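# Set the cart's shelf board onto the two wall brackets

## Task

Take the shelf board off the cart and lay it level across both wall brackets, then slide it back until it is against the wall. Either robot or both may do it. Afterwards open the grippers and move the robots away. The board must stay in place without any robot supporting it, and no robot may fall over or be left leaning.

## Robot and tools

Robots: r1 and r2 are identical Hello Robot Stretch 3 units. Each has a two-wheel differential base (0.33 m long, 0.34 m wide, with a passive rear omni wheel), a lift on a vertical mast, and one telescoping arm that points to the robot's RIGHT side. The base cannot move sideways, so you move the gripper forward or back by driving. Turns pivot about the midpoint between the drive wheels, 0.05 m behind the front edge. With the arm retracted and the wrist folded, the turning circle has a radius of 0.28 m. An unfolded, level gripper reaches past that circle. Loose objects may occasionally be nudged by outside disturbances.

Frames: the base frame has its origin on the floor between the drive wheels, with x forward, y left and z up. hand_pose is reported in this frame at the point where the closed fingertips meet. With all wrist joints at zero, that frame's x axis points up, y points back toward the mast, and z points to the robot's rear. The odometry frame is the base frame as it was at the start of the scene. Every robot reports only in its own frames. To judge where the robots are relative to each other, use the images, lidar_m and the depth grids.

execute_actions: "actions" is a list holding one action or none. An empty list only returns the state and images. The action is an object keyed by "r1" and/or "r2". Each robot may take the following:
- "base": exactly one of {"translate_m": d}, a straight drive offset in metres from the base's current position, forward positive, range -1 to 1; or {"rotate_rad": d}, an on-the-spot turn offset in radians, counter-clockwise (left) positive, range -3.2 to 3.2.
- "joints": absolute targets by name. lift_m 0 to 1.1 (arm height). arm_m 0 to 0.52 (extension). wrist_yaw_rad -1.345 to 4.42 (0 is along the arm, positive toward the front, 3.0 is folded over the base). wrist_pitch_rad -1.57 to 0.451 (0 is level, negative tips the fingers down). wrist_roll_rad -2.911 to 2.911. gripper_m -0.089 to 0.179 (larger means wider; the real fingertip gap is somewhat smaller). head_pan_rad -3.953 to 1.73 (0 is forward, -1.57 looks along the arm). head_tilt_rad -1.53 to 0.419 (negative looks down).
- "contact_limits": {"arm_m": effort percentage from 1 to 100}. The arm stops with contact_stop when its effort reaches that value. Lower values are gentler, but a value that is too small stops the arm at once.
Motions within one action start together. A robot or joint left out of an action may keep pushing toward its earlier target. Any unknown key or out-of-range number causes the whole call to be rejected, and nothing moves. "cameras" lists the images to return: r1_head_camera, r1_nav_camera, r1_wrist_camera, r2_head_camera, r2_nav_camera, r2_wrist_camera, or "all". Leaving it out or passing null also means all, and [] means none. If a call reports a stop, the remaining calls in the same reply are skipped.

wait: {"seconds": 0 to 10}. Commands nothing new and returns the same state and images as an empty action.

zoom_image: {"camera": name, "region": [x0, y0, x1, y1]} in pixels, with the top-left corner at (0, 0). The region can be at most 504 by 504 pixels. It only works on cameras with full images in the latest result. Head images are 896x504, nav images 672x504 and wrist images 644x364.

finished_scene: {"scene": n}. Closes the scene permanently and reports success, so call it only after the board rests on its own and the robots are clear. The result carries the next scene's task.

Result lines: pictures gives the image order. base_status and joint_status describe how each commanded motion ended. done: reached the target (for the base this means the wheels turned enough, even if they slipped). off_target: came to rest elsewhere and may still push. contact_stop, time_out, torque_fault: the target is dropped. A lift or arm that hits contact_stop goes slack until you command it again, and a slack lift can sag under load. on_its_own covers things you did not command; its "held at" value is a target, not a position. joint_positions gives the actual joint values. lidar_m gives 12 distances in 30-degree sectors, counter-clockwise starting straight ahead (4th left, 7th behind, 10th right). The scan plane is 0.17 m above the floor, and "-" means nothing was seen. wrist_depth_mm and head_depth_mm are 7x7 grids of median depths listed from the top left; the head grid is sideways. base_odometry comes from wheel turns, so slip counts as travel. turned_by_wheels and turned_by_imu give the turn since the last result. base_tilt gives lean in degrees, forward and right positive, with a fixed offset of a few degrees. motor_effort gives percentages signed toward higher joint values, with the peak in brackets; these readings are noisy and biased. Positive wheel effort pushes the robot forward. The contact_limits line shows the limit in force, the default and the cap.

Speed: the base drives fast only when the arm is stowed (lift_m below 0.30, arm_m below 0.03, wrist_yaw_rad above 2.54). Otherwise it is slow.

Gripper: to grip, command a value below the object's width. To release, command at least 0.02 above the value where contact was made. Neither the reading nor a done status shows whether something is held.

Cautions: Robots must never press against each other. Once the bases touch, any further drive is a hard press that ends the run. The two bases travel slightly different distances (up to 2.5 cm per metre), which strains a load carried jointly and can tip a robot. An arm pushing on something rigid with the gripper above roughly 0.45 m can tip the robot, and so can a second push after a contact_stop or driving while holding something fixed. If the robot tips, reverse the last move in small steps, pull the gripper free, and lower lift_m to about 0.2. Fold or unfold the wrist (yaw 3.0) only with lift_m between 0.32 and 0.95, pitch at -0.4 and roll near 0. Keep pitch at -0.5 or lower whenever yaw is below -0.4. The base, wrist and head have no contact stop, and a wrist under strain can switch off for 10 s. Avoid drops, slams, hard hits and very hard pushes.

Each tool is called after "Emit:" as name(argument=value, ...) on one line, values as JSON.

## Session

Emit:
execute_actions(actions=[])

Scene clock: 0.00 s.
r1.base_odometry: x=+0.000 y=+0.000 heading=+0.000 (m, m, rad; r1's odometry frame)
r1.turned_by_wheels: +0.000 (rad since the last result)
r1.turned_by_imu: +0.000 (rad since the last result)
r1.base_tilt: forward=-0.2 right=-1.7 (deg)
r1.lidar_m: 1.16 1.16 1.35 2.37 7.00 4.12 3.62 1.62 0.95 0.83 0.83 0.97
r1.head_depth_mm: 1289 1285 1280 1270 1262 1249 1245 / 1252 1240 1235 1229 1215 1208 1202 / 1203 1206 1194 1190 1184 1170 1168 / 1181 1166 1163 1150 1151 1141 1137 / 1136 1138 1118 1118 1124 1096 1101 / 1107 1099 1093 1088 1081 1072 1067 / 1081 1073 1064 1059 1048 1048 1039
r1.base_status: not commanded
r1.joint_positions: lift_m=+0.346 arm_m=-0.002 wrist_yaw_rad=+2.880 wrist_pitch_rad=-0.515 wrist_roll_rad=-0.001 gripper_m=+0.037 head_pan_rad=+0.016 head_tilt_rad=-0.011
r1.joint_status: not commanded
r1.motor_effort: left_wheel=+0 right_wheel=-1 lift_m=+29 arm_m=-1 wrist_yaw_rad=+0 wrist_pitch_rad=+5 wrist_roll_rad=-1 gripper_m=+0 head_pan_rad=+1 head_tilt_rad=+3 (%)
r1.hand_pose: x=+0.0334 y=+0.0614 z=+0.3380 quat_wxyz=(+0.268, +0.701, +0.090, +0.655) (m; r1's base frame)
r1.wrist_depth_mm: - - - - - - 928 / - - - - - - 954 / - 933 935 897 922 897 846 / 760 - 752 723 740 722 720 / 629 - 635 624 618 619 598 / 544 543 - 535 539 523 522 / 478 489 - 465 452 462 455
r2.base_odometry: x=+0.000 y=+0.000 heading=+0.000 (m, m, rad; r2's odometry frame)
r2.turned_by_wheels: +0.000 (rad since the last result)
r2.turned_by_imu: +0.000 (rad since the last result)
r2.base_tilt: forward=-0.5 right=-1.1 (deg)
r2.lidar_m: 1.36 2.35 6.97 4.21 3.61 2.54 1.46 1.25 1.26 1.36 1.17 1.17
r2.head_depth_mm: 1186 1182 1182 1187 1178 1180 1187 / 1295 1284 1278 1292 1272 1283 1276 / 1407 1405 1399 1389 1399 1379 1403 / 1534 1521 1529 1531 1533 1521 1539 / 1683 1695 1697 1694 1705 1702 1697 / 1779 1936 1931 1909 1898 1910 1904 / 1745 2186 2172 2178 2191 2187 2165
r2.base_status: not commanded
r2.joint_positions: lift_m=+0.521 arm_m=+0.001 wrist_yaw_rad=+2.843 wrist_pitch_rad=-0.549 wrist_roll_rad=-0.014 gripper_m=+0.037 head_pan_rad=-0.015 head_tilt_rad=-0.013
r2.joint_status: not commanded
r2.motor_effort: left_wheel=+0 right_wheel=+0 lift_m=+27 arm_m=+0 wrist_yaw_rad=+0 wrist_pitch_rad=+6 wrist_roll_rad=+0 gripper_m=+1 head_pan_rad=+0 head_tilt_rad=+1 (%)
r2.hand_pose: x=+0.0393 y=+0.0511 z=+0.5054 quat_wxyz=(+0.291, +0.697, +0.091, +0.650) (m; r2's base frame)
r2.wrist_depth_mm: - - - - - - - / - - - - - - - / - - - - - - - / 912 948 944 975 - - - / 783 - 830 823 843 881 884 / 681 - - 725 731 739 757 / 609 610 622 634 625 657 658
pictures: r1_head_camera (sideways: a quarter turn clockwise sets it upright), r1_nav_camera (sideways: a quarter turn counterclockwise sets it upright), r1_wrist_camera, r2_head_camera (sideways: a quarter turn clockwise sets it upright), r2_nav_camera (sideways: a quarter turn counterclockwise sets it upright), r2_wrist_camera
Images, in order (width x height): r1_head_camera 896x504, r1_nav_camera 672x504, r1_wrist_camera 644x364, r2_head_camera 896x504, r2_nav_camera 672x504, r2_wrist_camera 644x364.

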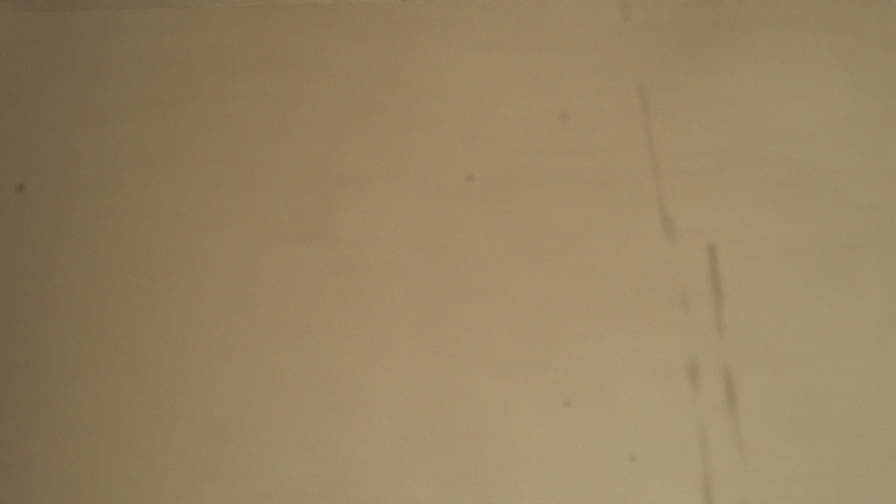

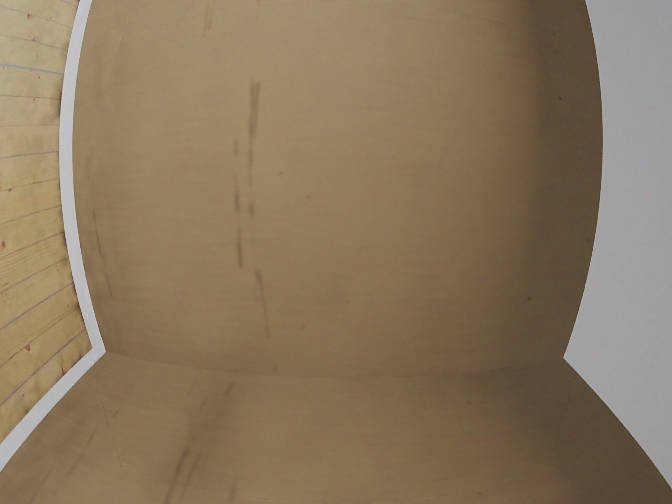

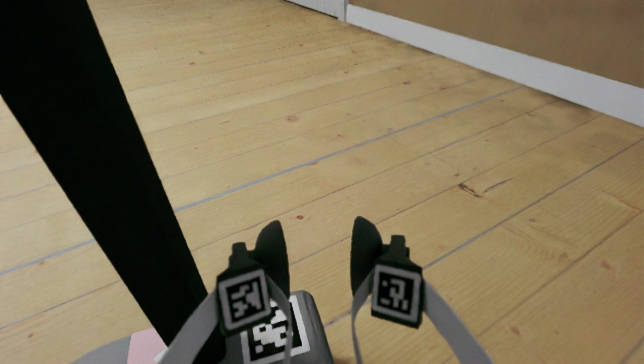

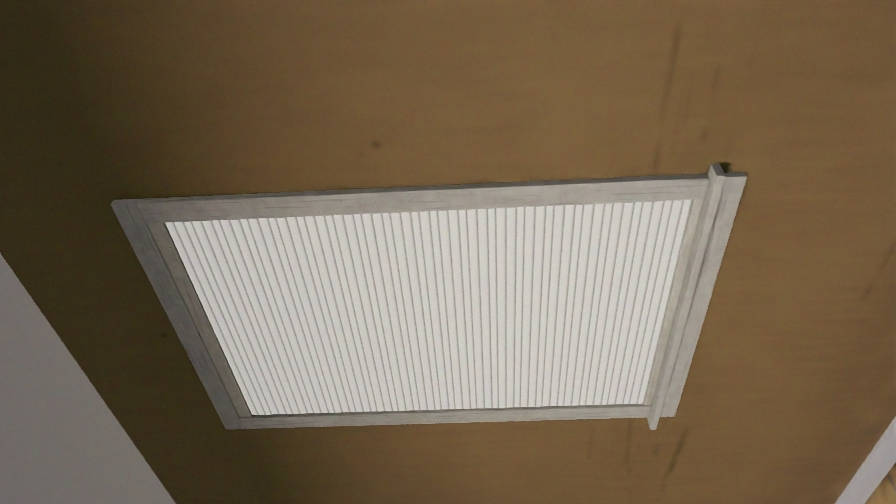

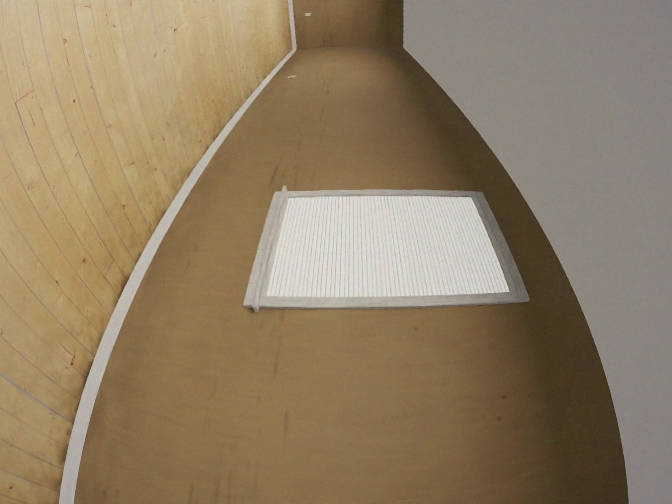

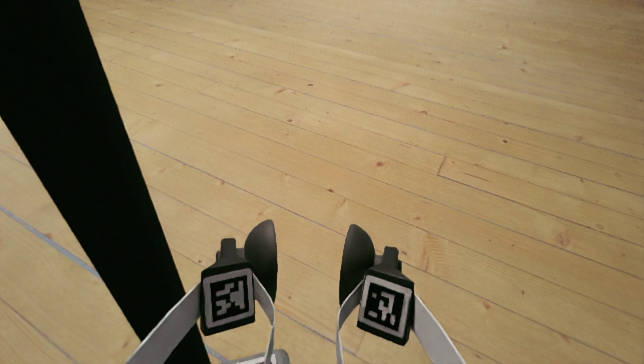

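Look around.

Emit:
execute_actions(actions=[{"r1":{"joints":{"head_pan_rad":1.57,"head_tilt_rad":-0.3}},"r2":{"joints":{"head_pan_rad":1.57,"head_tilt_rad":-0.3}}}], cameras=["r1_nav_camera","r2_nav_camera"])

Emit:
execute_actions(actions=[{"r1":{"joints":{"head_pan_rad":3.0,"head_tilt_rad":-0.3}},"r2":{"joints":{"head_pan_rad":3.0,"head_tilt_rad":-0.3}}}], cameras=["r1_nav_camera","r2_nav_camera"])

Scene clock: 1.53 s.
r1.base_odometry: x=+0.000 y=+0.000 heading=+0.000 (m, m, rad; r1's odometry frame)
r1.turned_by_wheels: +0.000 (rad since the last result)
r1.turned_by_imu: +0.000 (rad since the last result)
r1.base_tilt: forward=-0.2 right=-1.7 (deg)
r1.lidar_m: 1.16 1.16 1.36 2.37 7.02 4.12 3.62 1.62 0.95 0.83 0.83 0.97
r1.head_depth_mm: 1738 1768 1844 1897 1958 1931 1630 / 2057 2102 2157 2249 2307 2093 1636 / 2534 2624 2728 2765 2782 2099 1652 / 3288 3412 3600 3339 2984 2127 1634 / - - - 3737 2971 2111 1643 / - - - - 2931 2120 1648 / - - - - 3015 2121 1655
r1.base_status: not commanded
r1.joint_positions: lift_m=+0.346 arm_m=-0.002 wrist_yaw_rad=+2.880 wrist_pitch_rad=-0.515 wrist_roll_rad=-0.001 gripper_m=+0.037 head_pan_rad=+1.563 head_tilt_rad=-0.296
r1.joint_status: all done
r1.motor_effort: left_wheel=+0(0) right_wheel=-1(0) lift_m=+29(29) arm_m=-1(1) wrist_yaw_rad=+0(0) wrist_pitch_rad=+5(5) wrist_roll_rad=+0(0) gripper_m=+0(0) head_pan_rad=+4(52) head_tilt_rad=-2(28) (%)
r1.hand_pose: x=+0.0334 y=+0.0614 z=+0.3380 quat_wxyz=(+0.268, +0.701, +0.090, +0.655) (m; r1's base frame)
r1.wrist_depth_mm: - - - - - - 882 / - - - - - - 942 / - 933 939 917 917 895 870 / 752 - 751 741 721 730 730 / 639 - 633 630 628 611 601 / 541 536 - 542 535 524 517 / 477 490 - 466 453 459 452
r2.base_odometry: x=+0.000 y=+0.000 heading=+0.000 (m, m, rad; r2's odometry frame)
r2.turned_by_wheels: +0.000 (rad since the last result)
r2.turned_by_imu: +0.000 (rad since the last result)
r2.base_tilt: forward=-0.4 right=-1.1 (deg)
r2.lidar_m: 1.36 2.35 7.00 4.20 3.62 2.53 1.46 1.26 1.25 1.36 1.17 1.17
r2.head_depth_mm: 3471 - - - 2984 2096 1593 / 3479 - - - 3011 2098 1621 / 3461 - - - 2970 2115 1622 / 3435 - - - 3069 2119 1634 / 3427 - - - 3042 2132 1628 / 3371 - - - 3095 2121 1624 / 3317 3692 3856 3893 3123 2163 1657
r2.base_status: not commanded
r2.joint_positions: lift_m=+0.521 arm_m=+0.001 wrist_yaw_rad=+2.843 wrist_pitch_rad=-0.549 wrist_roll_rad=-0.014 gripper_m=+0.037 head_pan_rad=+1.563 head_tilt_rad=-0.296
r2.joint_status: all done
r2.motor_effort: left_wheel=+0(0) right_wheel=+0(0) lift_m=+28(27) arm_m=+0(0) wrist_yaw_rad=+1(0) wrist_pitch_rad=+6(6) wrist_roll_rad=+0(0) gripper_m=+1(0) head_pan_rad=+3(34) head_tilt_rad=-1(16) (%)
r2.hand_pose: x=+0.0393 y=+0.0511 z=+0.5054 quat_wxyz=(+0.291, +0.697, +0.091, +0.650) (m; r2's base frame)
r2.wrist_depth_mm: - - - - - - - / - - - - - - - / - - - - - - - / 891 950 951 988 - - - / 778 - 824 843 850 863 872 / 686 - - 716 737 754 748 / 601 617 622 634 625 653 663
pictures: r1_nav_camera (sideways: a quarter turn counterclockwise sets it upright), r2_nav_camera (sideways: a quarter turn counterclockwise sets it upright)
Images, in order (width x height): r1_nav_camera 672x504, r2_nav_camera 672x504.

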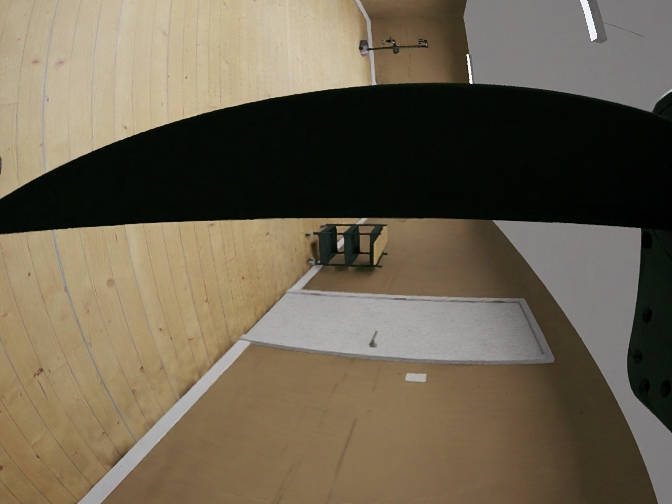

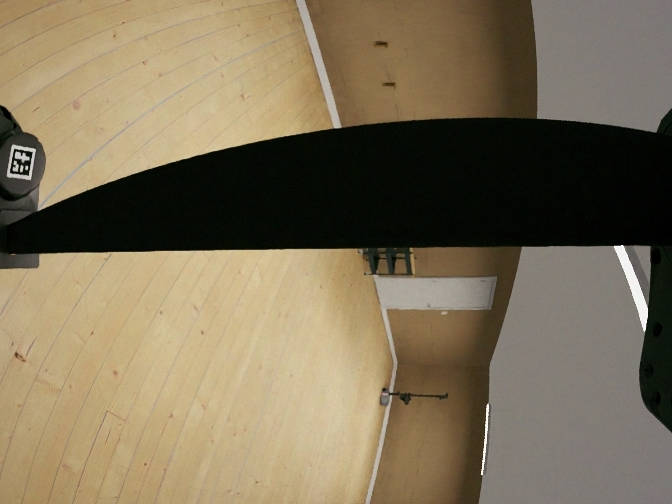

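action 0: r1: "joints": head_pan_rad = 3.0 is out of range -3.953 to 1.73

Emit:
execute_actions(actions=[{"r1":{"joints":{"head_pan_rad":-3.14,"head_tilt_rad":-0.3}},"r2":{"joints":{"head_pan_rad":-3.6,"head_tilt_rad":-0.1}}}], cameras=["r1_nav_camera","r2_nav_camera","r2_head_camera"])

Scene clock: 4.60 s.
r1.base_odometry: x=+0.000 y=+0.000 heading=+0.000 (m, m, rad; r1's odometry frame)
r1.turned_by_wheels: +0.000 (rad since the last result)
r1.turned_by_imu: +0.001 (rad since the last result)
r1.base_tilt: forward=-0.2 right=-1.7 (deg)
r1.lidar_m: 1.16 1.16 1.36 2.37 7.02 4.15 3.62 1.62 0.95 0.83 0.83 0.97
r1.head_depth_mm: 3595 3777 - - 2920 2100 1633 / 3494 3724 3853 - 2946 2077 1638 / 3385 3599 3650 3869 2923 2101 1638 / 3351 3457 3586 3824 2961 2104 1656 / 3217 3312 3478 3679 2943 2107 1642 / 3116 3265 3382 3551 2965 2107 1664 / 3072 3169 3288 3480 3005 2116 1652
r1.base_status: not commanded
r1.joint_positions: lift_m=+0.346 arm_m=-0.002 wrist_yaw_rad=+2.880 wrist_pitch_rad=-0.515 wrist_roll_rad=-0.001 gripper_m=+0.037 head_pan_rad=-3.133 head_tilt_rad=-0.296
r1.joint_status: all done
r1.motor_effort: left_wheel=+0(0) right_wheel=+0(1) lift_m=+29(29) arm_m=+0(0) wrist_yaw_rad=+0(0) wrist_pitch_rad=+5(5) wrist_roll_rad=+0(0) gripper_m=+0(0) head_pan_rad=-3(51) head_tilt_rad=-2(3) (%)
r1.hand_pose: x=+0.0334 y=+0.0614 z=+0.3380 quat_wxyz=(+0.268, +0.701, +0.090, +0.655) (m; r1's base frame)
r1.wrist_depth_mm: - - - - - - 895 / - - - - - - 927 / - 922 921 905 889 863 889 / 761 - 752 730 736 730 712 / 633 - 642 624 632 606 600 / 544 543 - 539 539 520 522 / 479 494 - 471 454 456 458
r2.base_odometry: x=+0.000 y=+0.000 heading=+0.000 (m, m, rad; r2's odometry frame)
r2.turned_by_wheels: +0.000 (rad since the last result)
r2.turned_by_imu: +0.001 (rad since the last result)
r2.base_tilt: forward=-0.4 right=-1.1 (deg)
r2.lidar_m: 1.35 2.35 7.02 4.19 3.60 2.53 1.46 1.26 1.26 1.36 1.17 1.18
r2.head_depth_mm: 2183 3259 3322 3397 3395 2868 2024 / 2167 3323 3424 3407 3474 2885 2039 / 2150 3403 3497 3563 3625 2941 2065 / 2113 3309 3679 3605 3705 2919 2077 / 2103 2968 3058 3059 2983 2801 2092 / 2111 2467 2448 2445 2413 2401 2084 / 1990 2044 2043 2024 2029 1997 1937
r2.base_status: not commanded
r2.joint_positions: lift_m=+0.521 arm_m=+0.001 wrist_yaw_rad=+2.843 wrist_pitch_rad=-0.549 wrist_roll_rad=-0.014 gripper_m=+0.037 head_pan_rad=-3.593 head_tilt_rad=-0.112
r2.joint_status: all done
r2.motor_effort: left_wheel=+0(0) right_wheel=+0(0) lift_m=+28(27) arm_m=+0(0) wrist_yaw_rad=+0(1) wrist_pitch_rad=+6(6) wrist_roll_rad=+0(0) gripper_m=+1(0) head_pan_rad=-2(32) head_tilt_rad=+3(15) (%)
r2.hand_pose: x=+0.0393 y=+0.0511 z=+0.5054 quat_wxyz=(+0.291, +0.697, +0.091, +0.650) (m; r2's base frame)
r2.wrist_depth_mm: - - - - - - - / - - - - - - - / - - - - - - - / 901 944 967 981 - - - / 783 - 830 831 841 879 877 / 686 - - 712 743 751 757 / 609 611 626 631 627 660 662
pictures: r1_nav_camera (sideways: a quarter turn counterclockwise sets it upright), r2_head_camera (sideways: a quarter turn clockwise sets it upright), r2_nav_camera (sideways: a quarter turn counterclockwise sets it upright)
Images, in order (width x height): r1_nav_camera 672x504, r2_head_camera 896x504, r2_nav_camera 672x504.

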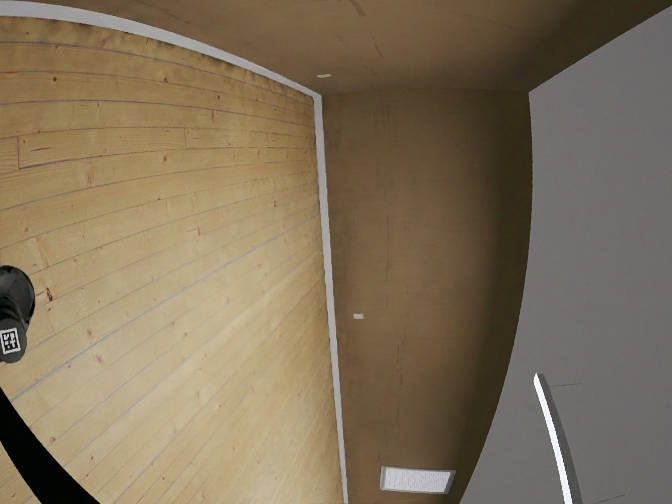

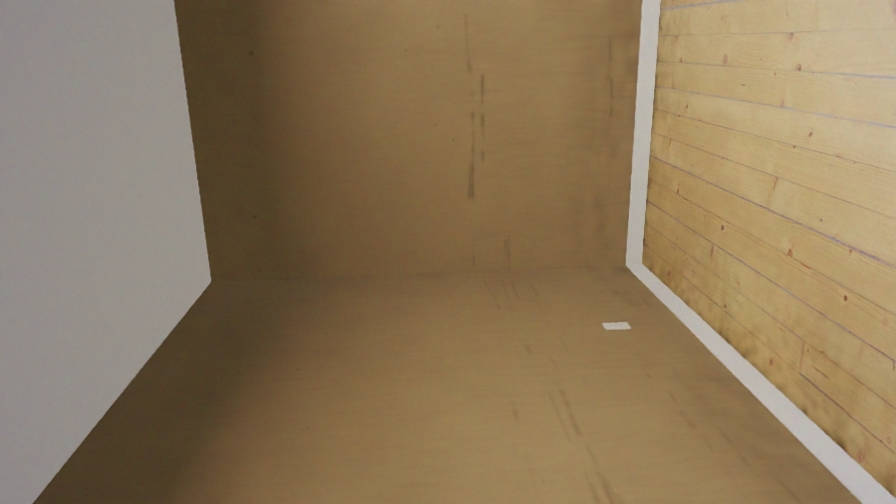

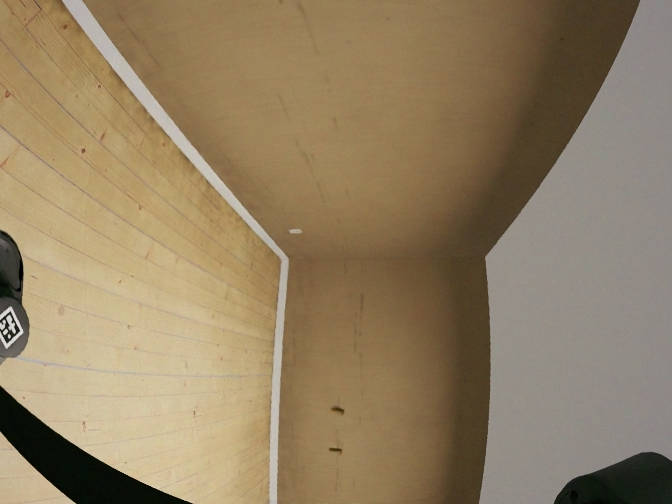

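Emit:
execute_actions(actions=[{"r1":{"base":{"rotate_rad":1.57},"joints":{"head_pan_rad":0,"head_tilt_rad":-0.3,"lift_m":0.28}},"r2":{"base":{"rotate_rad":2.1},"joints":{"head_pan_rad":0,"head_tilt_rad":-0.1,"lift_m":0.28}}}], cameras=["r1_head_camera","r2_nav_camera","r2_head_camera"])

Scene clock: 9.13 s.
r1.base_odometry: x=+0.000 y=+0.000 heading=+1.570 (m, m, rad; r1's odometry frame)
r1.turned_by_wheels: +1.570 (rad since the last result)
r1.turned_by_imu: +1.564 (rad since the last result)
r1.base_tilt: forward=-0.1 right=-1.7 (deg)
r1.lidar_m: 2.33 7.10 4.13 3.59 1.64 0.95 0.83 0.83 0.97 1.16 1.16 1.35
r1.head_depth_mm: 1727 1774 1838 1876 1952 1936 1642 / 2046 2080 2126 2211 2290 2099 1630 / 2463 2515 2630 2729 2708 2078 1645 / 3159 3341 3413 3439 2935 2089 1651 / 3819 - - 3889 2902 2120 1635 / - - - - 2933 2114 1642 / - - - - 2967 2125 1655
r1.base_status: done
r1.joint_positions: lift_m=+0.280 arm_m=-0.002 wrist_yaw_rad=+2.880 wrist_pitch_rad=-0.516 wrist_roll_rad=-0.001 gripper_m=+0.037 head_pan_rad=-0.007 head_tilt_rad=-0.297
r1.joint_status: all done
r1.motor_effort: left_wheel=-2(12) right_wheel=+1(9) lift_m=+22(29) arm_m=+0(1) wrist_yaw_rad=+0(0) wrist_pitch_rad=+6(5) wrist_roll_rad=+0(0) gripper_m=+0(1) head_pan_rad=+3(52) head_tilt_rad=-1(2) (%)
r1.hand_pose: x=+0.0333 y=+0.0612 z=+0.2717 quat_wxyz=(+0.268, +0.701, +0.090, +0.655) (m; r1's base frame)
r1.wrist_depth_mm: - - - - - - - / - - - - - - - / - 806 785 773 767 772 753 / 655 - 635 645 617 631 614 / 547 - 551 535 539 514 514 / 473 - - 464 463 448 446 / - - - 414 388 394 391
r2.base_odometry: x=+0.000 y=+0.000 heading=+2.100 (m, m, rad; r2's odometry frame)
r2.turned_by_wheels: +2.100 (rad since the last result)
r2.turned_by_imu: +2.076 (rad since the last result)
r2.base_tilt: forward=-0.5 right=-1.1 (deg)
r2.lidar_m: 3.61 2.54 1.46 1.26 1.26 1.36 1.18 1.18 1.36 2.34 7.10 4.20
r2.head_depth_mm: 1981 3442 - - - 2882 2032 / 1857 3420 3919 3881 - 2925 2046 / 2145 3427 3727 3799 3795 2955 2049 / 2128 3340 3637 3606 3705 2987 2049 / 2100 3340 3506 3546 3628 2996 2086 / 2090 3315 3441 3473 3499 3072 2107 / 2086 3193 3298 3304 3372 3105 2094
r2.base_status: done
r2.joint_positions: lift_m=+0.280 arm_m=+0.001 wrist_yaw_rad=+2.843 wrist_pitch_rad=-0.550 wrist_roll_rad=-0.014 gripper_m=+0.037 head_pan_rad=-0.007 head_tilt_rad=-0.112
r2.joint_status: all done
r2.motor_effort: left_wheel=-3(12) right_wheel=+2(7) lift_m=+24(23) arm_m=-1(1) wrist_yaw_rad=+0(0) wrist_pitch_rad=+7(6) wrist_roll_rad=+0(0) gripper_m=+0(0) head_pan_rad=+3(34) head_tilt_rad=+4(5) (%)
r2.hand_pose: x=+0.0393 y=+0.0510 z=+0.2643 quat_wxyz=(+0.291, +0.696, +0.091, +0.650) (m; r2's base frame)
r2.wrist_depth_mm: - - - - - - - / - 897 908 950 - - - / - 717 720 741 777 785 819 / 544 592 600 613 625 633 661 / 483 - 519 524 527 540 548 / - - - 446 457 468 474 / - - - 395 393 409 415
pictures: r1_head_camera (sideways: a quarter turn clockwise sets it upright), r2_head_camera (sideways: a quarter turn clockwise sets it upright), r2_nav_camera (sideways: a quarter turn counterclockwise sets it upright)
Images, in order (width x height): r1_head_camera 896x504, r2_head_camera 896x504, r2_nav_camera 672x504.

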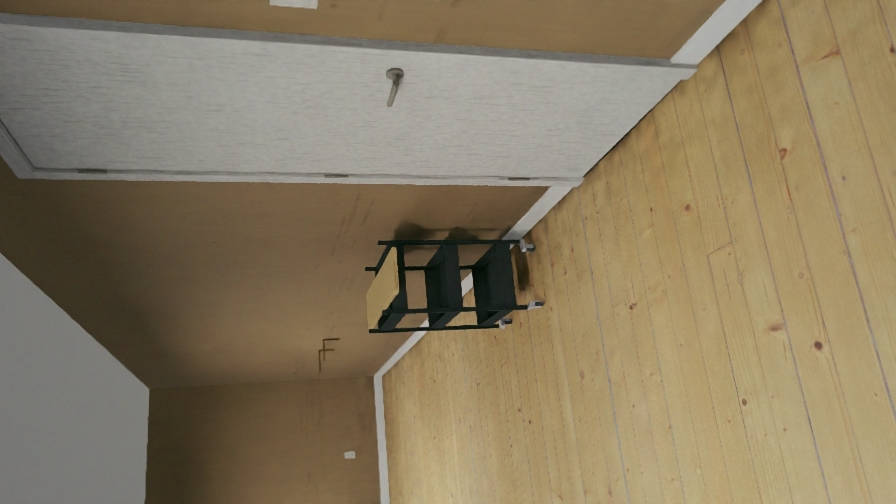

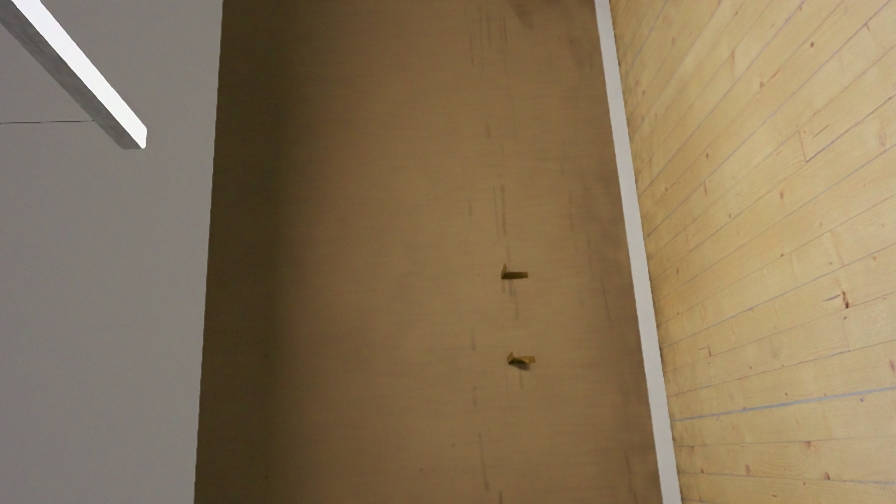

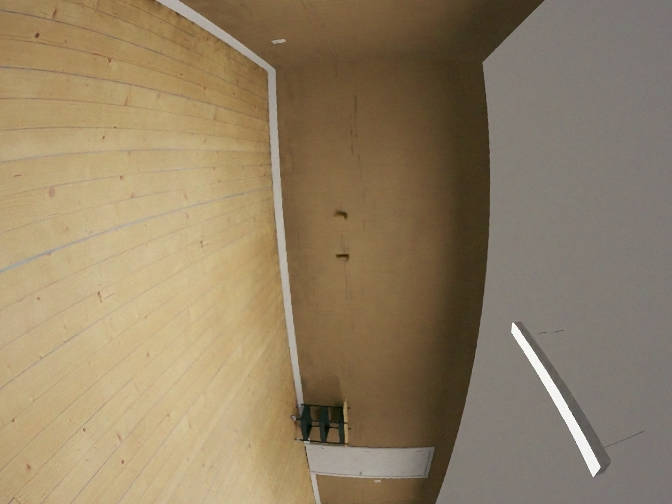

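Emit:
execute_actions(actions=[{"r1":{"base":{"translate_m":1.0},"joints":{"head_pan_rad":-0.4,"head_tilt_rad":-0.4}},"r2":{"base":{"translate_m":1.0}}}], cameras=["r1_head_camera"])

Emit:
execute_actions(actions=[{"r1":{"base":{"translate_m":1.0},"joints":{"head_pan_rad":-1.0,"head_tilt_rad":-0.6}},"r2":{"base":{"translate_m":1.0}}}], cameras=["r1_head_camera","r2_head_camera"])

Scene clock: 14.47 s.
r1.base_odometry: x=+0.001 y=+1.000 heading=+1.570 (m, m, rad; r1's odometry frame)
r1.turned_by_wheels: +0.000 (rad since the last result)
r1.turned_by_imu: +0.004 (rad since the last result)
r1.base_tilt: forward=-0.2 right=-1.7 (deg)
r1.lidar_m: 1.80 6.97 4.45 3.84 3.54 2.07 1.80 1.80 1.04 0.91 0.91 1.07
r1.head_depth_mm: 907 945 984 1039 1101 1160 1234 / 956 1008 1064 1134 1201 1275 1363 / 1054 1115 1175 1243 1334 1421 1448 / 1166 1239 1314 1406 1518 1643 1496 / 1311 1394 1489 1622 1761 1788 1497 / 1479 1586 1761 1929 2137 1882 1497 / 1738 1924 2086 2251 2331 1860 1493
r1.base_status: done
r1.joint_positions: lift_m=+0.280 arm_m=-0.002 wrist_yaw_rad=+2.880 wrist_pitch_rad=-0.516 wrist_roll_rad=-0.001 gripper_m=+0.037 head_pan_rad=-0.393 head_tilt_rad=-0.396
r1.joint_status: all done
r1.motor_effort: left_wheel=-2(10) right_wheel=+1(5) lift_m=+23(22) arm_m=+1(1) wrist_yaw_rad=-1(0) wrist_pitch_rad=+5(5) wrist_roll_rad=+0(0) gripper_m=+0(0) head_pan_rad=-4(32) head_tilt_rad=-2(15) (%)
r1.hand_pose: x=+0.0333 y=+0.0612 z=+0.2717 quat_wxyz=(+0.268, +0.701, +0.090, +0.655) (m; r1's base frame)
r1.wrist_depth_mm: - - - - - - - / - - - - - - - / - 795 797 799 750 768 777 / 656 - 647 630 627 622 612 / 558 - 538 534 543 524 518 / 477 - - 463 466 441 445 / - - - 408 388 395 391
r2.base_odometry: x=-0.505 y=+0.863 heading=+2.100 (m, m, rad; r2's odometry frame)
r2.turned_by_wheels: +0.000 (rad since the last result)
r2.turned_by_imu: +0.008 (rad since the last result)
r2.base_tilt: forward=-0.4 right=-1.0 (deg)
r2.lidar_m: 2.63 2.64 1.75 1.52 1.52 1.76 2.14 2.14 2.48 4.33 5.32 3.06
r2.head_depth_mm: 2181 2955 2942 2962 2961 2895 2019 / 2146 2816 2835 2875 2906 2873 2066 / 2172 2742 2710 2751 2816 2751 2049 / 2132 2645 2642 2710 2729 2678 2048 / 2103 2551 2557 2576 2623 2619 2091 / 2107 2455 2482 2481 2532 2546 2091 / 2074 2392 2415 2442 2456 2491 2113
r2.base_status: done
r2.joint_positions: lift_m=+0.280 arm_m=+0.001 wrist_yaw_rad=+2.843 wrist_pitch_rad=-0.550 wrist_roll_rad=-0.014 gripper_m=+0.037 head_pan_rad=-0.007 head_tilt_rad=-0.111
r2.joint_status: not commanded
r2.motor_effort: left_wheel=-3(10) right_wheel=+2(8) lift_m=+24(25) arm_m=-1(0) wrist_yaw_rad=+0(1) wrist_pitch_rad=+6(6) wrist_roll_rad=+0(0) gripper_m=+0(0) head_pan_rad=+3(3) head_tilt_rad=+3(3) (%)
r2.hand_pose: x=+0.0393 y=+0.0510 z=+0.2643 quat_wxyz=(+0.291, +0.696, +0.091, +0.650) (m; r2's base frame)
r2.wrist_depth_mm: - - - - - - - / - 886 933 951 - - - / - 714 728 745 780 788 827 / 554 590 592 616 627 645 662 / 486 - 522 532 527 541 552 / - - - 450 454 462 473 / - - - 398 390 408 413
pictures: r1_head_camera (sideways: a quarter turn clockwise sets it upright)
Images, in order (width x height): r1_head_camera 896x504.

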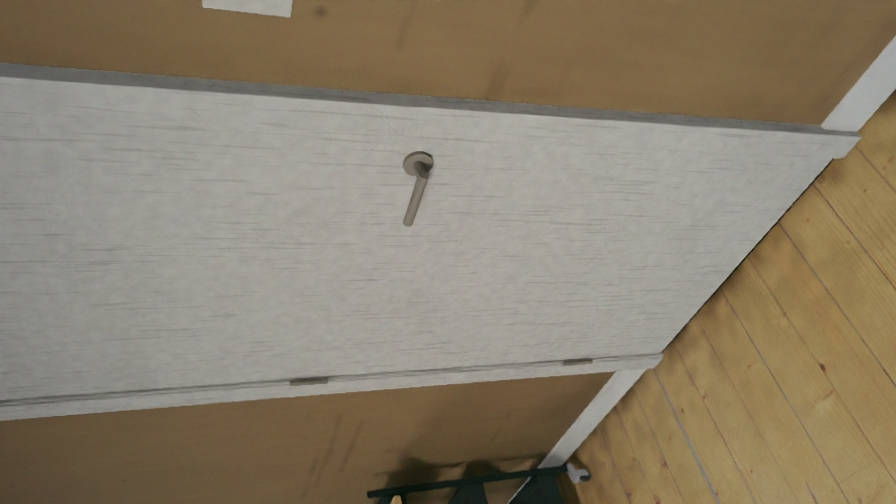

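Scene clock: 19.50 s.
r1.base_odometry: x=+0.002 y=+2.000 heading=+1.570 (m, m, rad; r1's odometry frame)
r1.turned_by_wheels: +0.000 (rad since the last result)
r1.turned_by_imu: +0.004 (rad since the last result)
r1.base_tilt: forward=-0.1 right=-1.7 (deg)
r1.lidar_m: 1.18 4.32 4.73 4.10 4.12 3.17 2.76 1.31 0.77 0.65 0.65 0.76
r1.head_depth_mm: 511 554 604 666 745 844 969 / 523 567 621 687 772 872 1014 / 535 583 640 710 798 912 1056 / 547 597 658 732 827 943 1116 / 560 614 677 758 859 991 1166 / 574 631 700 786 890 1038 1208 / 591 648 723 814 928 1088 1240
r1.base_status: done
r1.joint_positions: lift_m=+0.280 arm_m=-0.002 wrist_yaw_rad=+2.880 wrist_pitch_rad=-0.516 wrist_roll_rad=-0.001 gripper_m=+0.037 head_pan_rad=-0.993 head_tilt_rad=-0.593
r1.joint_status: all done
r1.motor_effort: left_wheel=-3(10) right_wheel=+1(8) lift_m=+23(23) arm_m=+0(1) wrist_yaw_rad=+0(0) wrist_pitch_rad=+5(6) wrist_roll_rad=+0(0) gripper_m=+0(0) head_pan_rad=-4(41) head_tilt_rad=-4(26) (%)
r1.hand_pose: x=+0.0333 y=+0.0612 z=+0.2717 quat_wxyz=(+0.268, +0.701, +0.090, +0.655) (m; r1's base frame)
r1.wrist_depth_mm: - - - - - - - / - - - - - - - / - 808 802 770 777 762 765 / 640 - 641 630 641 612 606 / 552 - 549 534 539 528 521 / 460 - - 460 463 453 448 / - - - 410 392 400 394
r2.base_odometry: x=-1.009 y=+1.727 heading=+2.100 (m, m, rad; r2's odometry frame)
r2.turned_by_wheels: +0.000 (rad since the last result)
r2.turned_by_imu: +0.008 (rad since the last result)
r2.base_tilt: forward=-0.4 right=-1.1 (deg)
r2.lidar_m: 1.67 1.67 1.94 1.77 1.77 2.06 3.12 3.11 3.61 6.28 2.92 1.93
r2.head_depth_mm: 1817 1831 1854 1876 1895 1891 1906 / 1750 1778 1786 1800 1807 1824 1826 / 1700 1709 1723 1750 1745 1765 1785 / 1636 1650 1671 1682 1703 1709 1727 / 1580 1616 1623 1635 1650 1651 1681 / 1550 1570 1567 1584 1589 1604 1624 / 1504 1518 1518 1536 1533 1558 1575
r2.base_status: done
r2.joint_positions: lift_m=+0.280 arm_m=+0.001 wrist_yaw_rad=+2.843 wrist_pitch_rad=-0.550 wrist_roll_rad=-0.014 gripper_m=+0.037 head_pan_rad=-0.007 head_tilt_rad=-0.111
r2.joint_status: not commanded
r2.motor_effort: left_wheel=-2(10) right_wheel=+2(6) lift_m=+25(25) arm_m=-1(1) wrist_yaw_rad=+0(1) wrist_pitch_rad=+7(6) wrist_roll_rad=+0(0) gripper_m=+0(1) head_pan_rad=+2(3) head_tilt_rad=+3(4) (%)
r2.hand_pose: x=+0.0393 y=+0.0510 z=+0.2643 quat_wxyz=(+0.291, +0.696, +0.091, +0.650) (m; r2's base frame)
r2.wrist_depth_mm: - - - - - - - / - 915 925 962 - - - / - 718 715 752 771 791 831 / 552 590 593 607 629 641 655 / 482 - 521 524 526 540 553 / - - - 448 456 467 474 / - - - 397 391 408 414
pictures: r1_head_camera (sideways: a quarter turn clockwise sets it upright), r2_head_camera (sideways: a quarter turn clockwise sets it upright)
Images, in order (width x height): r1_head_camera 896x504, r2_head_camera 896x504.

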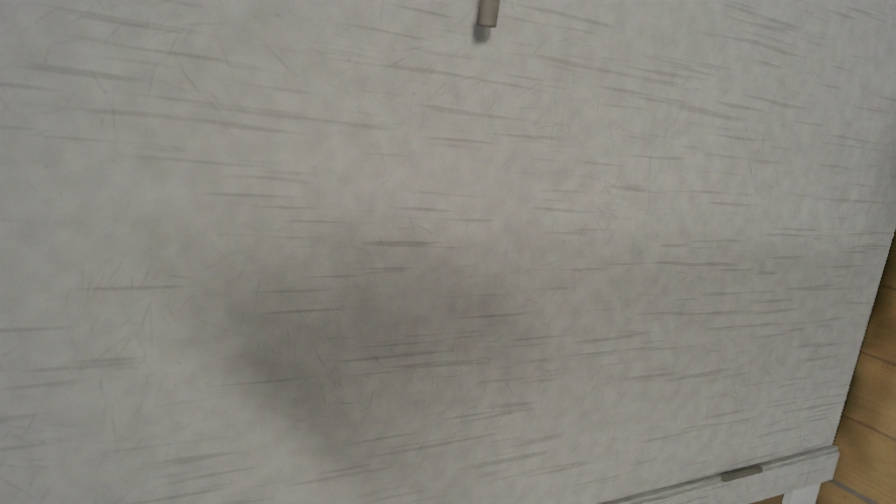

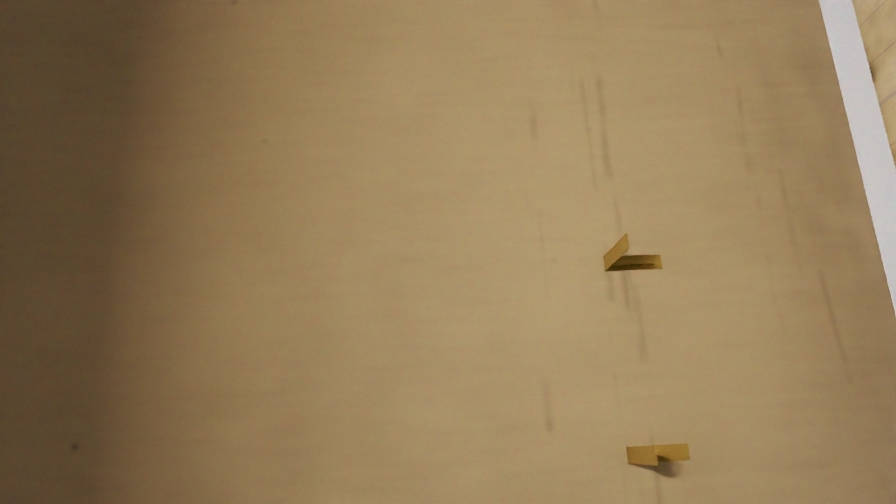

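Emit:
execute_actions(actions=[{"r1":{"base":{"rotate_rad":0.26},"joints":{"head_pan_rad":-0.3,"head_tilt_rad":-0.5}}}], cameras=["r1_head_camera","r1_nav_camera"])

Scene clock: 20.77 s.
r1.base_odometry: x=+0.002 y=+2.000 heading=+1.830 (m, m, rad; r1's odometry frame)
r1.turned_by_wheels: +0.260 (rad since the last result)
r1.turned_by_imu: +0.259 (rad since the last result)
r1.base_tilt: forward=-0.2 right=-1.7 (deg)
r1.lidar_m: 1.19 5.75 4.23 4.10 3.88 2.86 2.50 0.93 0.67 0.65 0.67 0.96
r1.head_depth_mm: 940 979 1030 1079 1131 1189 1256 / 1091 1145 1208 1276 1357 1447 1364 / 1299 1375 1476 1450 1593 1597 1369 / 1595 1725 1787 1336 1661 1581 1362 / 2100 2328 2214 1411 1627 1597 1367 / 3084 3493 3723 2528 2077 1651 1362 / - - - 2808 2079 1646 1366
r1.base_status: done
r1.joint_positions: lift_m=+0.280 arm_m=-0.002 wrist_yaw_rad=+2.880 wrist_pitch_rad=-0.516 wrist_roll_rad=-0.001 gripper_m=+0.037 head_pan_rad=-0.307 head_tilt_rad=-0.507
r1.joint_status: all done
r1.motor_effort: left_wheel=-1(12) right_wheel=+1(7) lift_m=+23(23) arm_m=+0(0) wrist_yaw_rad=+0(0) wrist_pitch_rad=+5(5) wrist_roll_rad=+0(1) gripper_m=+0(1) head_pan_rad=+4(48) head_tilt_rad=+4(17) (%)
r1.hand_pose: x=+0.0333 y=+0.0612 z=+0.2717 quat_wxyz=(+0.268, +0.701, +0.090, +0.655) (m; r1's base frame)
r1.wrist_depth_mm: - - - - - - - / - - - - - - - / - 818 800 764 779 757 757 / 648 - 630 640 643 631 627 / 554 - 537 533 537 527 520 / 473 - - 455 470 451 451 / - - - 409 389 398 393
r2.base_odometry: x=-1.009 y=+1.727 heading=+2.100 (m, m, rad; r2's odometry frame)
r2.turned_by_wheels: +0.000 (rad since the last result)
r2.turned_by_imu: +0.000 (rad since the last result)
r2.base_tilt: forward=-0.4 right=-1.1 (deg)
r2.lidar_m: 1.67 1.67 1.94 1.77 1.77 2.06 3.10 3.12 3.61 6.30 2.92 1.93
r2.head_depth_mm: 1812 1821 1843 1874 1877 1896 1896 / 1749 1765 1800 1815 1824 1812 1839 / 1685 1706 1717 1748 1750 1766 1793 / 1644 1636 1680 1672 1698 1706 1741 / 1588 1617 1615 1628 1651 1659 1647 / 1543 1550 1573 1578 1599 1617 1620 / 1505 1502 1529 1545 1533 1571 1582
r2.base_status: not commanded
r2.joint_positions: lift_m=+0.280 arm_m=+0.001 wrist_yaw_rad=+2.843 wrist_pitch_rad=-0.550 wrist_roll_rad=-0.014 gripper_m=+0.037 head_pan_rad=-0.007 head_tilt_rad=-0.111
r2.joint_status: not commanded
r2.motor_effort: left_wheel=-3(3) right_wheel=+2(2) lift_m=+25(25) arm_m=-1(1) wrist_yaw_rad=+0(1) wrist_pitch_rad=+6(6) wrist_roll_rad=+0(0) gripper_m=+1(0) head_pan_rad=+3(3) head_tilt_rad=+4(3) (%)
r2.hand_pose: x=+0.0393 y=+0.0510 z=+0.2643 quat_wxyz=(+0.291, +0.696, +0.091, +0.650) (m; r2's base frame)
r2.wrist_depth_mm: - - - - - - - / - 896 931 954 - - - / - 711 731 740 772 800 819 / 552 592 600 606 629 642 659 / 481 - 523 532 531 544 547 / - - - 451 457 465 468 / - - - 396 391 408 415
pictures: r1_head_camera (sideways: a quarter turn clockwise sets it upright), r1_nav_camera (sideways: a quarter turn counterclockwise sets it upright)
Images, in order (width x height): r1_head_camera 896x504, r1_nav_camera 672x504.

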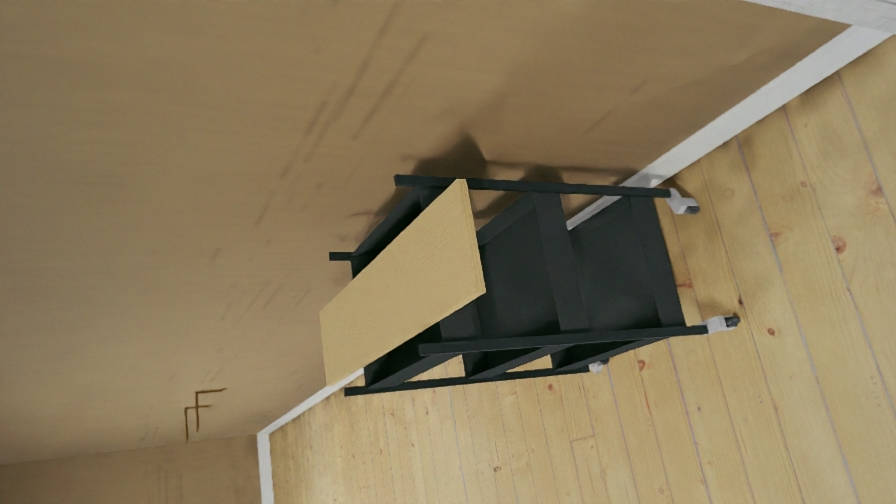

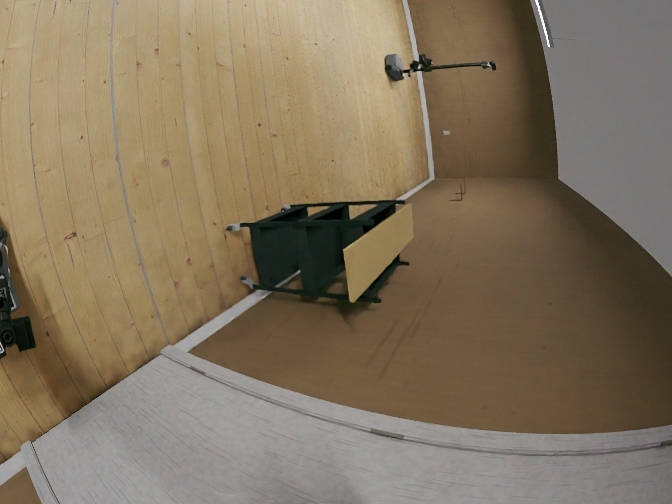

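Emit:
execute_actions(actions=[{"r1":{"base":{"rotate_rad":0.4}},"r2":{"base":{"rotate_rad":0.26}}}], cameras=[])

Emit:
execute_actions(actions=[{"r1":{"base":{"translate_m":0.8}},"r2":{"base":{"translate_m":0.72}}}], cameras=[])

Emit:
execute_actions(actions=[{"r1":{"base":{"rotate_rad":-0.4},"joints":{"head_pan_rad":-1.0,"head_tilt_rad":-0.7}},"r2":{"base":{"rotate_rad":1.57}}}], cameras=["r1_head_camera","r1_nav_camera"])

Scene clock: 22.90 s.
r1.base_odometry: x=+0.002 y=+2.000 heading=+2.230 (m, m, rad; r1's odometry frame)
r1.turned_by_wheels: +0.400 (rad since the last result)
r1.turned_by_imu: +0.399 (rad since the last result)
r1.base_tilt: forward=-0.1 right=-1.7 (deg)
r1.lidar_m: 4.32 4.41 4.10 4.16 2.97 2.76 1.07 0.68 0.65 0.65 0.83 1.18
r1.head_depth_mm: 2515 2450 2115 1269 1557 1565 1365 / - - 3687 1690 1650 1583 1366 / - - - 2832 2088 1659 1361 / - - - 2809 2085 1638 1372 / - - - 2829 2077 1648 1364 / - - - 2826 2092 1643 1370 / - - - 2818 2063 1635 1371
r1.base_status: done
r1.joint_positions: lift_m=+0.280 arm_m=-0.002 wrist_yaw_rad=+2.880 wrist_pitch_rad=-0.516 wrist_roll_rad=-0.001 gripper_m=+0.037 head_pan_rad=-0.307 head_tilt_rad=-0.507
r1.joint_status: not commanded
r1.motor_effort: left_wheel=-2(13) right_wheel=+1(8) lift_m=+23(23) arm_m=-1(1) wrist_yaw_rad=+0(0) wrist_pitch_rad=+5(6) wrist_roll_rad=+0(0) gripper_m=+0(0) head_pan_rad=+4(4) head_tilt_rad=+5(5) (%)
r1.hand_pose: x=+0.0333 y=+0.0612 z=+0.2717 quat_wxyz=(+0.268, +0.701, +0.090, +0.655) (m; r1's base frame)
r1.wrist_depth_mm: - - - - - - - / - - - - - - - / - 806 807 776 779 779 746 / 661 - 640 629 627 617 602 / 552 - 548 531 538 529 520 / 470 - - 463 472 453 450 / - - - 418 387 397 389
r2.base_odometry: x=-1.009 y=+1.727 heading=+2.360 (m, m, rad; r2's odometry frame)
r2.turned_by_wheels: +0.260 (rad since the last result)
r2.turned_by_imu: +0.257 (rad since the last result)
r2.base_tilt: forward=-0.5 right=-1.0 (deg)
r2.lidar_m: 1.67 1.74 1.84 1.77 1.84 2.52 3.11 3.25 4.43 4.35 2.36 1.74
r2.head_depth_mm: 1571 1600 1605 1631 1649 1661 1689 / 1578 1581 1596 1616 1648 1652 1665 / 1578 1591 1597 1622 1628 1657 1662 / 1569 1578 1598 1609 1623 1642 1648 / 1568 1579 1598 1624 1629 1650 1660 / 1564 1567 1589 1606 1634 1646 1641 / 1547 1570 1594 1597 1613 1623 1640
r2.base_status: done
r2.joint_positions: lift_m=+0.280 arm_m=+0.001 wrist_yaw_rad=+2.843 wrist_pitch_rad=-0.550 wrist_roll_rad=-0.014 gripper_m=+0.037 head_pan_rad=-0.007 head_tilt_rad=-0.111
r2.joint_status: not commanded
r2.motor_effort: left_wheel=-3(13) right_wheel=+2(6) lift_m=+25(24) arm_m=-1(0) wrist_yaw_rad=+1(0) wrist_pitch_rad=+6(7) wrist_roll_rad=+0(0) gripper_m=+0(0) head_pan_rad=+4(3) head_tilt_rad=+4(4) (%)
r2.hand_pose: x=+0.0393 y=+0.0510 z=+0.2643 quat_wxyz=(+0.291, +0.696, +0.091, +0.650) (m; r2's base frame)
r2.wrist_depth_mm: - - - - - - - / - 884 916 972 - - - / - 712 730 750 766 808 830 / 554 590 604 614 633 630 654 / 488 - 523 534 529 542 547 / - - - 449 456 463 475 / - - - 394 392 408 413
pictures: none
No camera images: the call's "cameras" was empty. Leave "cameras" out to get every camera's image.

Scene clock: 27.37 s.
r1.base_odometry: x=-0.488 y=+2.633 heading=+2.229 (m, m, rad; r1's odometry frame)
r1.turned_by_wheels: +0.000 (rad since the last result)
r1.turned_by_imu: +0.003 (rad since the last result)
r1.base_tilt: forward=-0.2 right=-1.6 (deg)
r1.lidar_m: 5.33 4.06 3.78 3.83 3.75 3.50 1.59 1.04 0.96 0.70 0.73 2.72
r1.head_depth_mm: 3697 3661 3549 2820 2086 1648 1365 / - - - 2817 2080 1648 1374 / - - - 2828 2071 1654 1373 / - - 3536 2800 2079 1644 1364 / - - - 2831 2082 1646 1357 / - - - 2806 2071 1653 1365 / - - - 2835 2081 1652 1362
r1.base_status: done
r1.joint_positions: lift_m=+0.280 arm_m=-0.002 wrist_yaw_rad=+2.880 wrist_pitch_rad=-0.516 wrist_roll_rad=-0.001 gripper_m=+0.037 head_pan_rad=-0.307 head_tilt_rad=-0.506
r1.joint_status: not commanded
r1.motor_effort: left_wheel=-2(11) right_wheel=+1(8) lift_m=+23(23) arm_m=+0(0) wrist_yaw_rad=+0(0) wrist_pitch_rad=+5(5) wrist_roll_rad=+0(1) gripper_m=+0(0) head_pan_rad=+4(4) head_tilt_rad=+4(5) (%)
r1.hand_pose: x=+0.0333 y=+0.0612 z=+0.2717 quat_wxyz=(+0.268, +0.701, +0.090, +0.655) (m; r1's base frame)
r1.wrist_depth_mm: - - - - - - - / - - - - - - - / - 821 792 796 774 791 751 / 654 - 647 630 627 614 608 / 554 - 541 545 532 523 520 / 474 - - 458 464 451 451 / - - - 415 392 395 396
r2.base_odometry: x=-1.520 y=+2.234 heading=+2.359 (m, m, rad; r2's odometry frame)
r2.turned_by_wheels: +0.000 (rad since the last result)
r2.turned_by_imu: +0.006 (rad since the last result)
r2.base_tilt: forward=-0.5 right=-1.1 (deg)
r2.lidar_m: 0.95 0.99 1.36 1.77 1.84 2.53 3.83 3.97 5.45 2.69 1.34 0.99
r2.head_depth_mm: 881 892 899 911 916 927 931 / 873 890 895 905 915 921 933 / 874 885 895 899 915 921 929 / 871 883 895 900 910 921 931 / 872 882 890 899 908 919 929 / 873 883 883 896 905 916 921 / 865 879 887 896 903 912 921
r2.base_status: done
r2.joint_positions: lift_m=+0.280 arm_m=+0.001 wrist_yaw_rad=+2.843 wrist_pitch_rad=-0.550 wrist_roll_rad=-0.014 gripper_m=+0.037 head_pan_rad=-0.007 head_tilt_rad=-0.111
r2.joint_status: not commanded
r2.motor_effort: left_wheel=-3(10) right_wheel=+2(7) lift_m=+25(25) arm_m=+0(0) wrist_yaw_rad=+0(0) wrist_pitch_rad=+6(6) wrist_roll_rad=+0(0) gripper_m=+0(0) head_pan_rad=+3(3) head_tilt_rad=+4(3) (%)
r2.hand_pose: x=+0.0393 y=+0.0510 z=+0.2643 quat_wxyz=(+0.291, +0.696, +0.091, +0.650) (m; r2's base frame)
r2.wrist_depth_mm: - - - - - - 869 / - 908 915 970 - - 882 / - 715 727 744 782 785 803 / 547 583 595 613 630 645 650 / 485 - 524 532 532 542 557 / - - - 446 460 464 479 / - - - 398 388 407 410
pictures: none
No camera images: the call's "cameras" was empty. Leave "cameras" out to get every camera's image.

Scene clock: 29.57 s.
r1.base_odometry: x=-0.488 y=+2.633 heading=+1.830 (m, m, rad; r1's odometry frame)
r1.turned_by_wheels: -0.400 (rad since the last result)
r1.turned_by_imu: -0.398 (rad since the last result)
r1.base_tilt: forward=-0.1 right=-1.7 (deg)
r1.lidar_m: 3.42 5.28 3.92 3.78 3.91 3.63 3.50 1.36 1.00 0.96 0.70 0.82
r1.head_depth_mm: 841 912 1006 1118 1265 1380 1232 / 880 967 1067 1179 1348 1425 1233 / 920 1014 1119 908 1429 1419 1221 / 969 1076 1160 945 1405 1369 1224 / 1023 1145 1206 924 1172 1307 1224 / 1082 1217 1151 979 1238 1354 1226 / 1152 1301 1155 1133 1351 1416 1217
r1.base_status: done
r1.joint_positions: lift_m=+0.280 arm_m=-0.002 wrist_yaw_rad=+2.880 wrist_pitch_rad=-0.516 wrist_roll_rad=-0.001 gripper_m=+0.037 head_pan_rad=-0.993 head_tilt_rad=-0.691
r1.joint_status: all done
r1.motor_effort: left_wheel=+2(13) right_wheel=-2(7) lift_m=+22(22) arm_m=-1(1) wrist_yaw_rad=+0(0) wrist_pitch_rad=+5(5) wrist_roll_rad=+0(0) gripper_m=+0(0) head_pan_rad=-4(47) head_tilt_rad=-5(26) (%)
r1.hand_pose: x=+0.0333 y=+0.0612 z=+0.2717 quat_wxyz=(+0.268, +0.701, +0.090, +0.655) (m; r1's base frame)
r1.wrist_depth_mm: - - - - - - - / - - - - - - - / - 806 805 787 780 773 764 / 650 - 648 635 624 620 601 / 546 - 552 531 533 522 526 / 465 - - 459 468 445 447 / - - - 415 394 398 388
r2.base_odometry: x=-1.520 y=+2.234 heading=-2.354 (m, m, rad; r2's odometry frame)
r2.turned_by_wheels: +1.570 (rad since the last result)
r2.turned_by_imu: +1.547 (rad since the last result)
r2.base_tilt: forward=-0.4 right=-1.1 (deg)
r2.lidar_m: 1.76 1.83 2.50 3.84 3.96 5.45 2.69 1.36 0.99 0.95 0.99 1.35
r2.head_depth_mm: 1684 1700 1713 1727 1734 1768 1785 / 1673 1685 1712 1717 1736 1776 1760 / 1659 1668 1697 1703 1722 1746 1764 / 1672 1675 1706 1703 1712 1743 1769 / 1649 1668 1677 1711 1713 1720 1745 / 1642 1657 1688 1693 1704 1738 1755 / 1642 1650 1663 1682 1720 1703 1744
r2.base_status: done
r2.joint_positions: lift_m=+0.280 arm_m=+0.001 wrist_yaw_rad=+2.843 wrist_pitch_rad=-0.550 wrist_roll_rad=-0.014 gripper_m=+0.037 head_pan_rad=-0.007 head_tilt_rad=-0.111
r2.joint_status: not commanded
r2.motor_effort: left_wheel=-3(13) right_wheel=+2(8) lift_m=+25(25) arm_m=-1(1) wrist_yaw_rad=+1(0) wrist_pitch_rad=+6(7) wrist_roll_rad=+0(0) gripper_m=+0(0) head_pan_rad=+2(4) head_tilt_rad=+4(3) (%)
r2.hand_pose: x=+0.0393 y=+0.0509 z=+0.2643 quat_wxyz=(+0.291, +0.696, +0.091, +0.650) (m; r2's base frame)
r2.wrist_depth_mm: - - - - - - - / - 923 929 980 - - - / - 714 725 752 777 797 826 / 554 591 600 617 628 640 671 / 486 - 520 531 529 546 546 / - - - 447 453 459 477 / - - - 397 392 407 416
pictures: r1_head_camera (sideways: a quarter turn clockwise sets it upright), r1_nav_camera (sideways: a quarter turn counterclockwise sets it upright)
Images, in order (width x height): r1_head_camera 896x504, r1_nav_camera 672x504.

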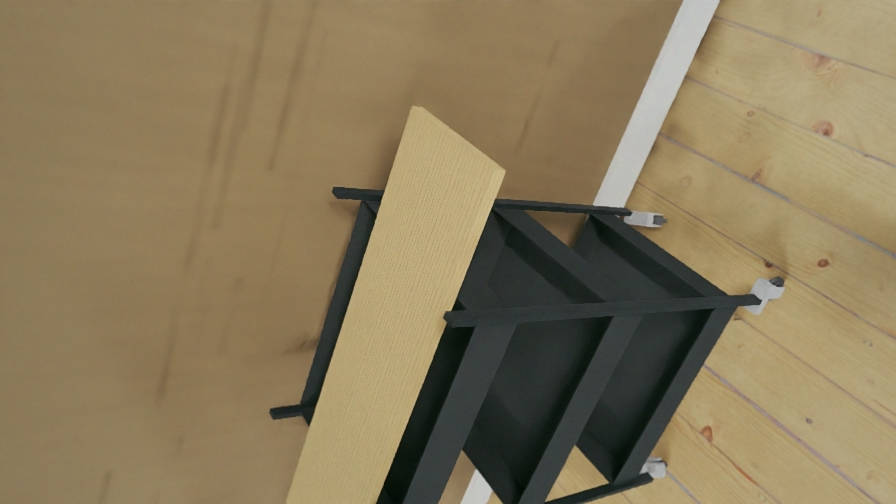

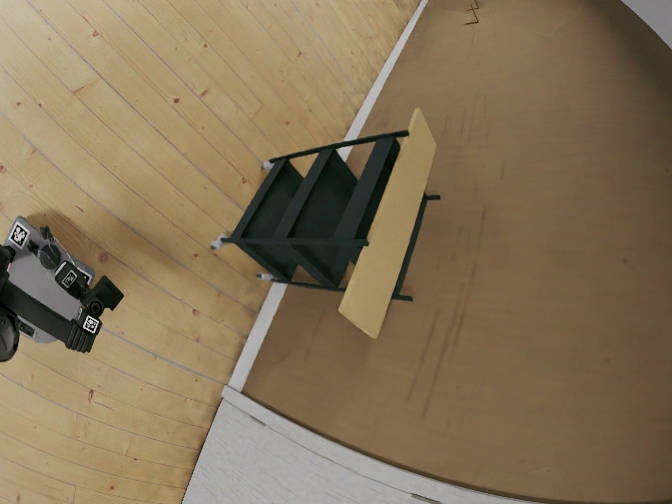

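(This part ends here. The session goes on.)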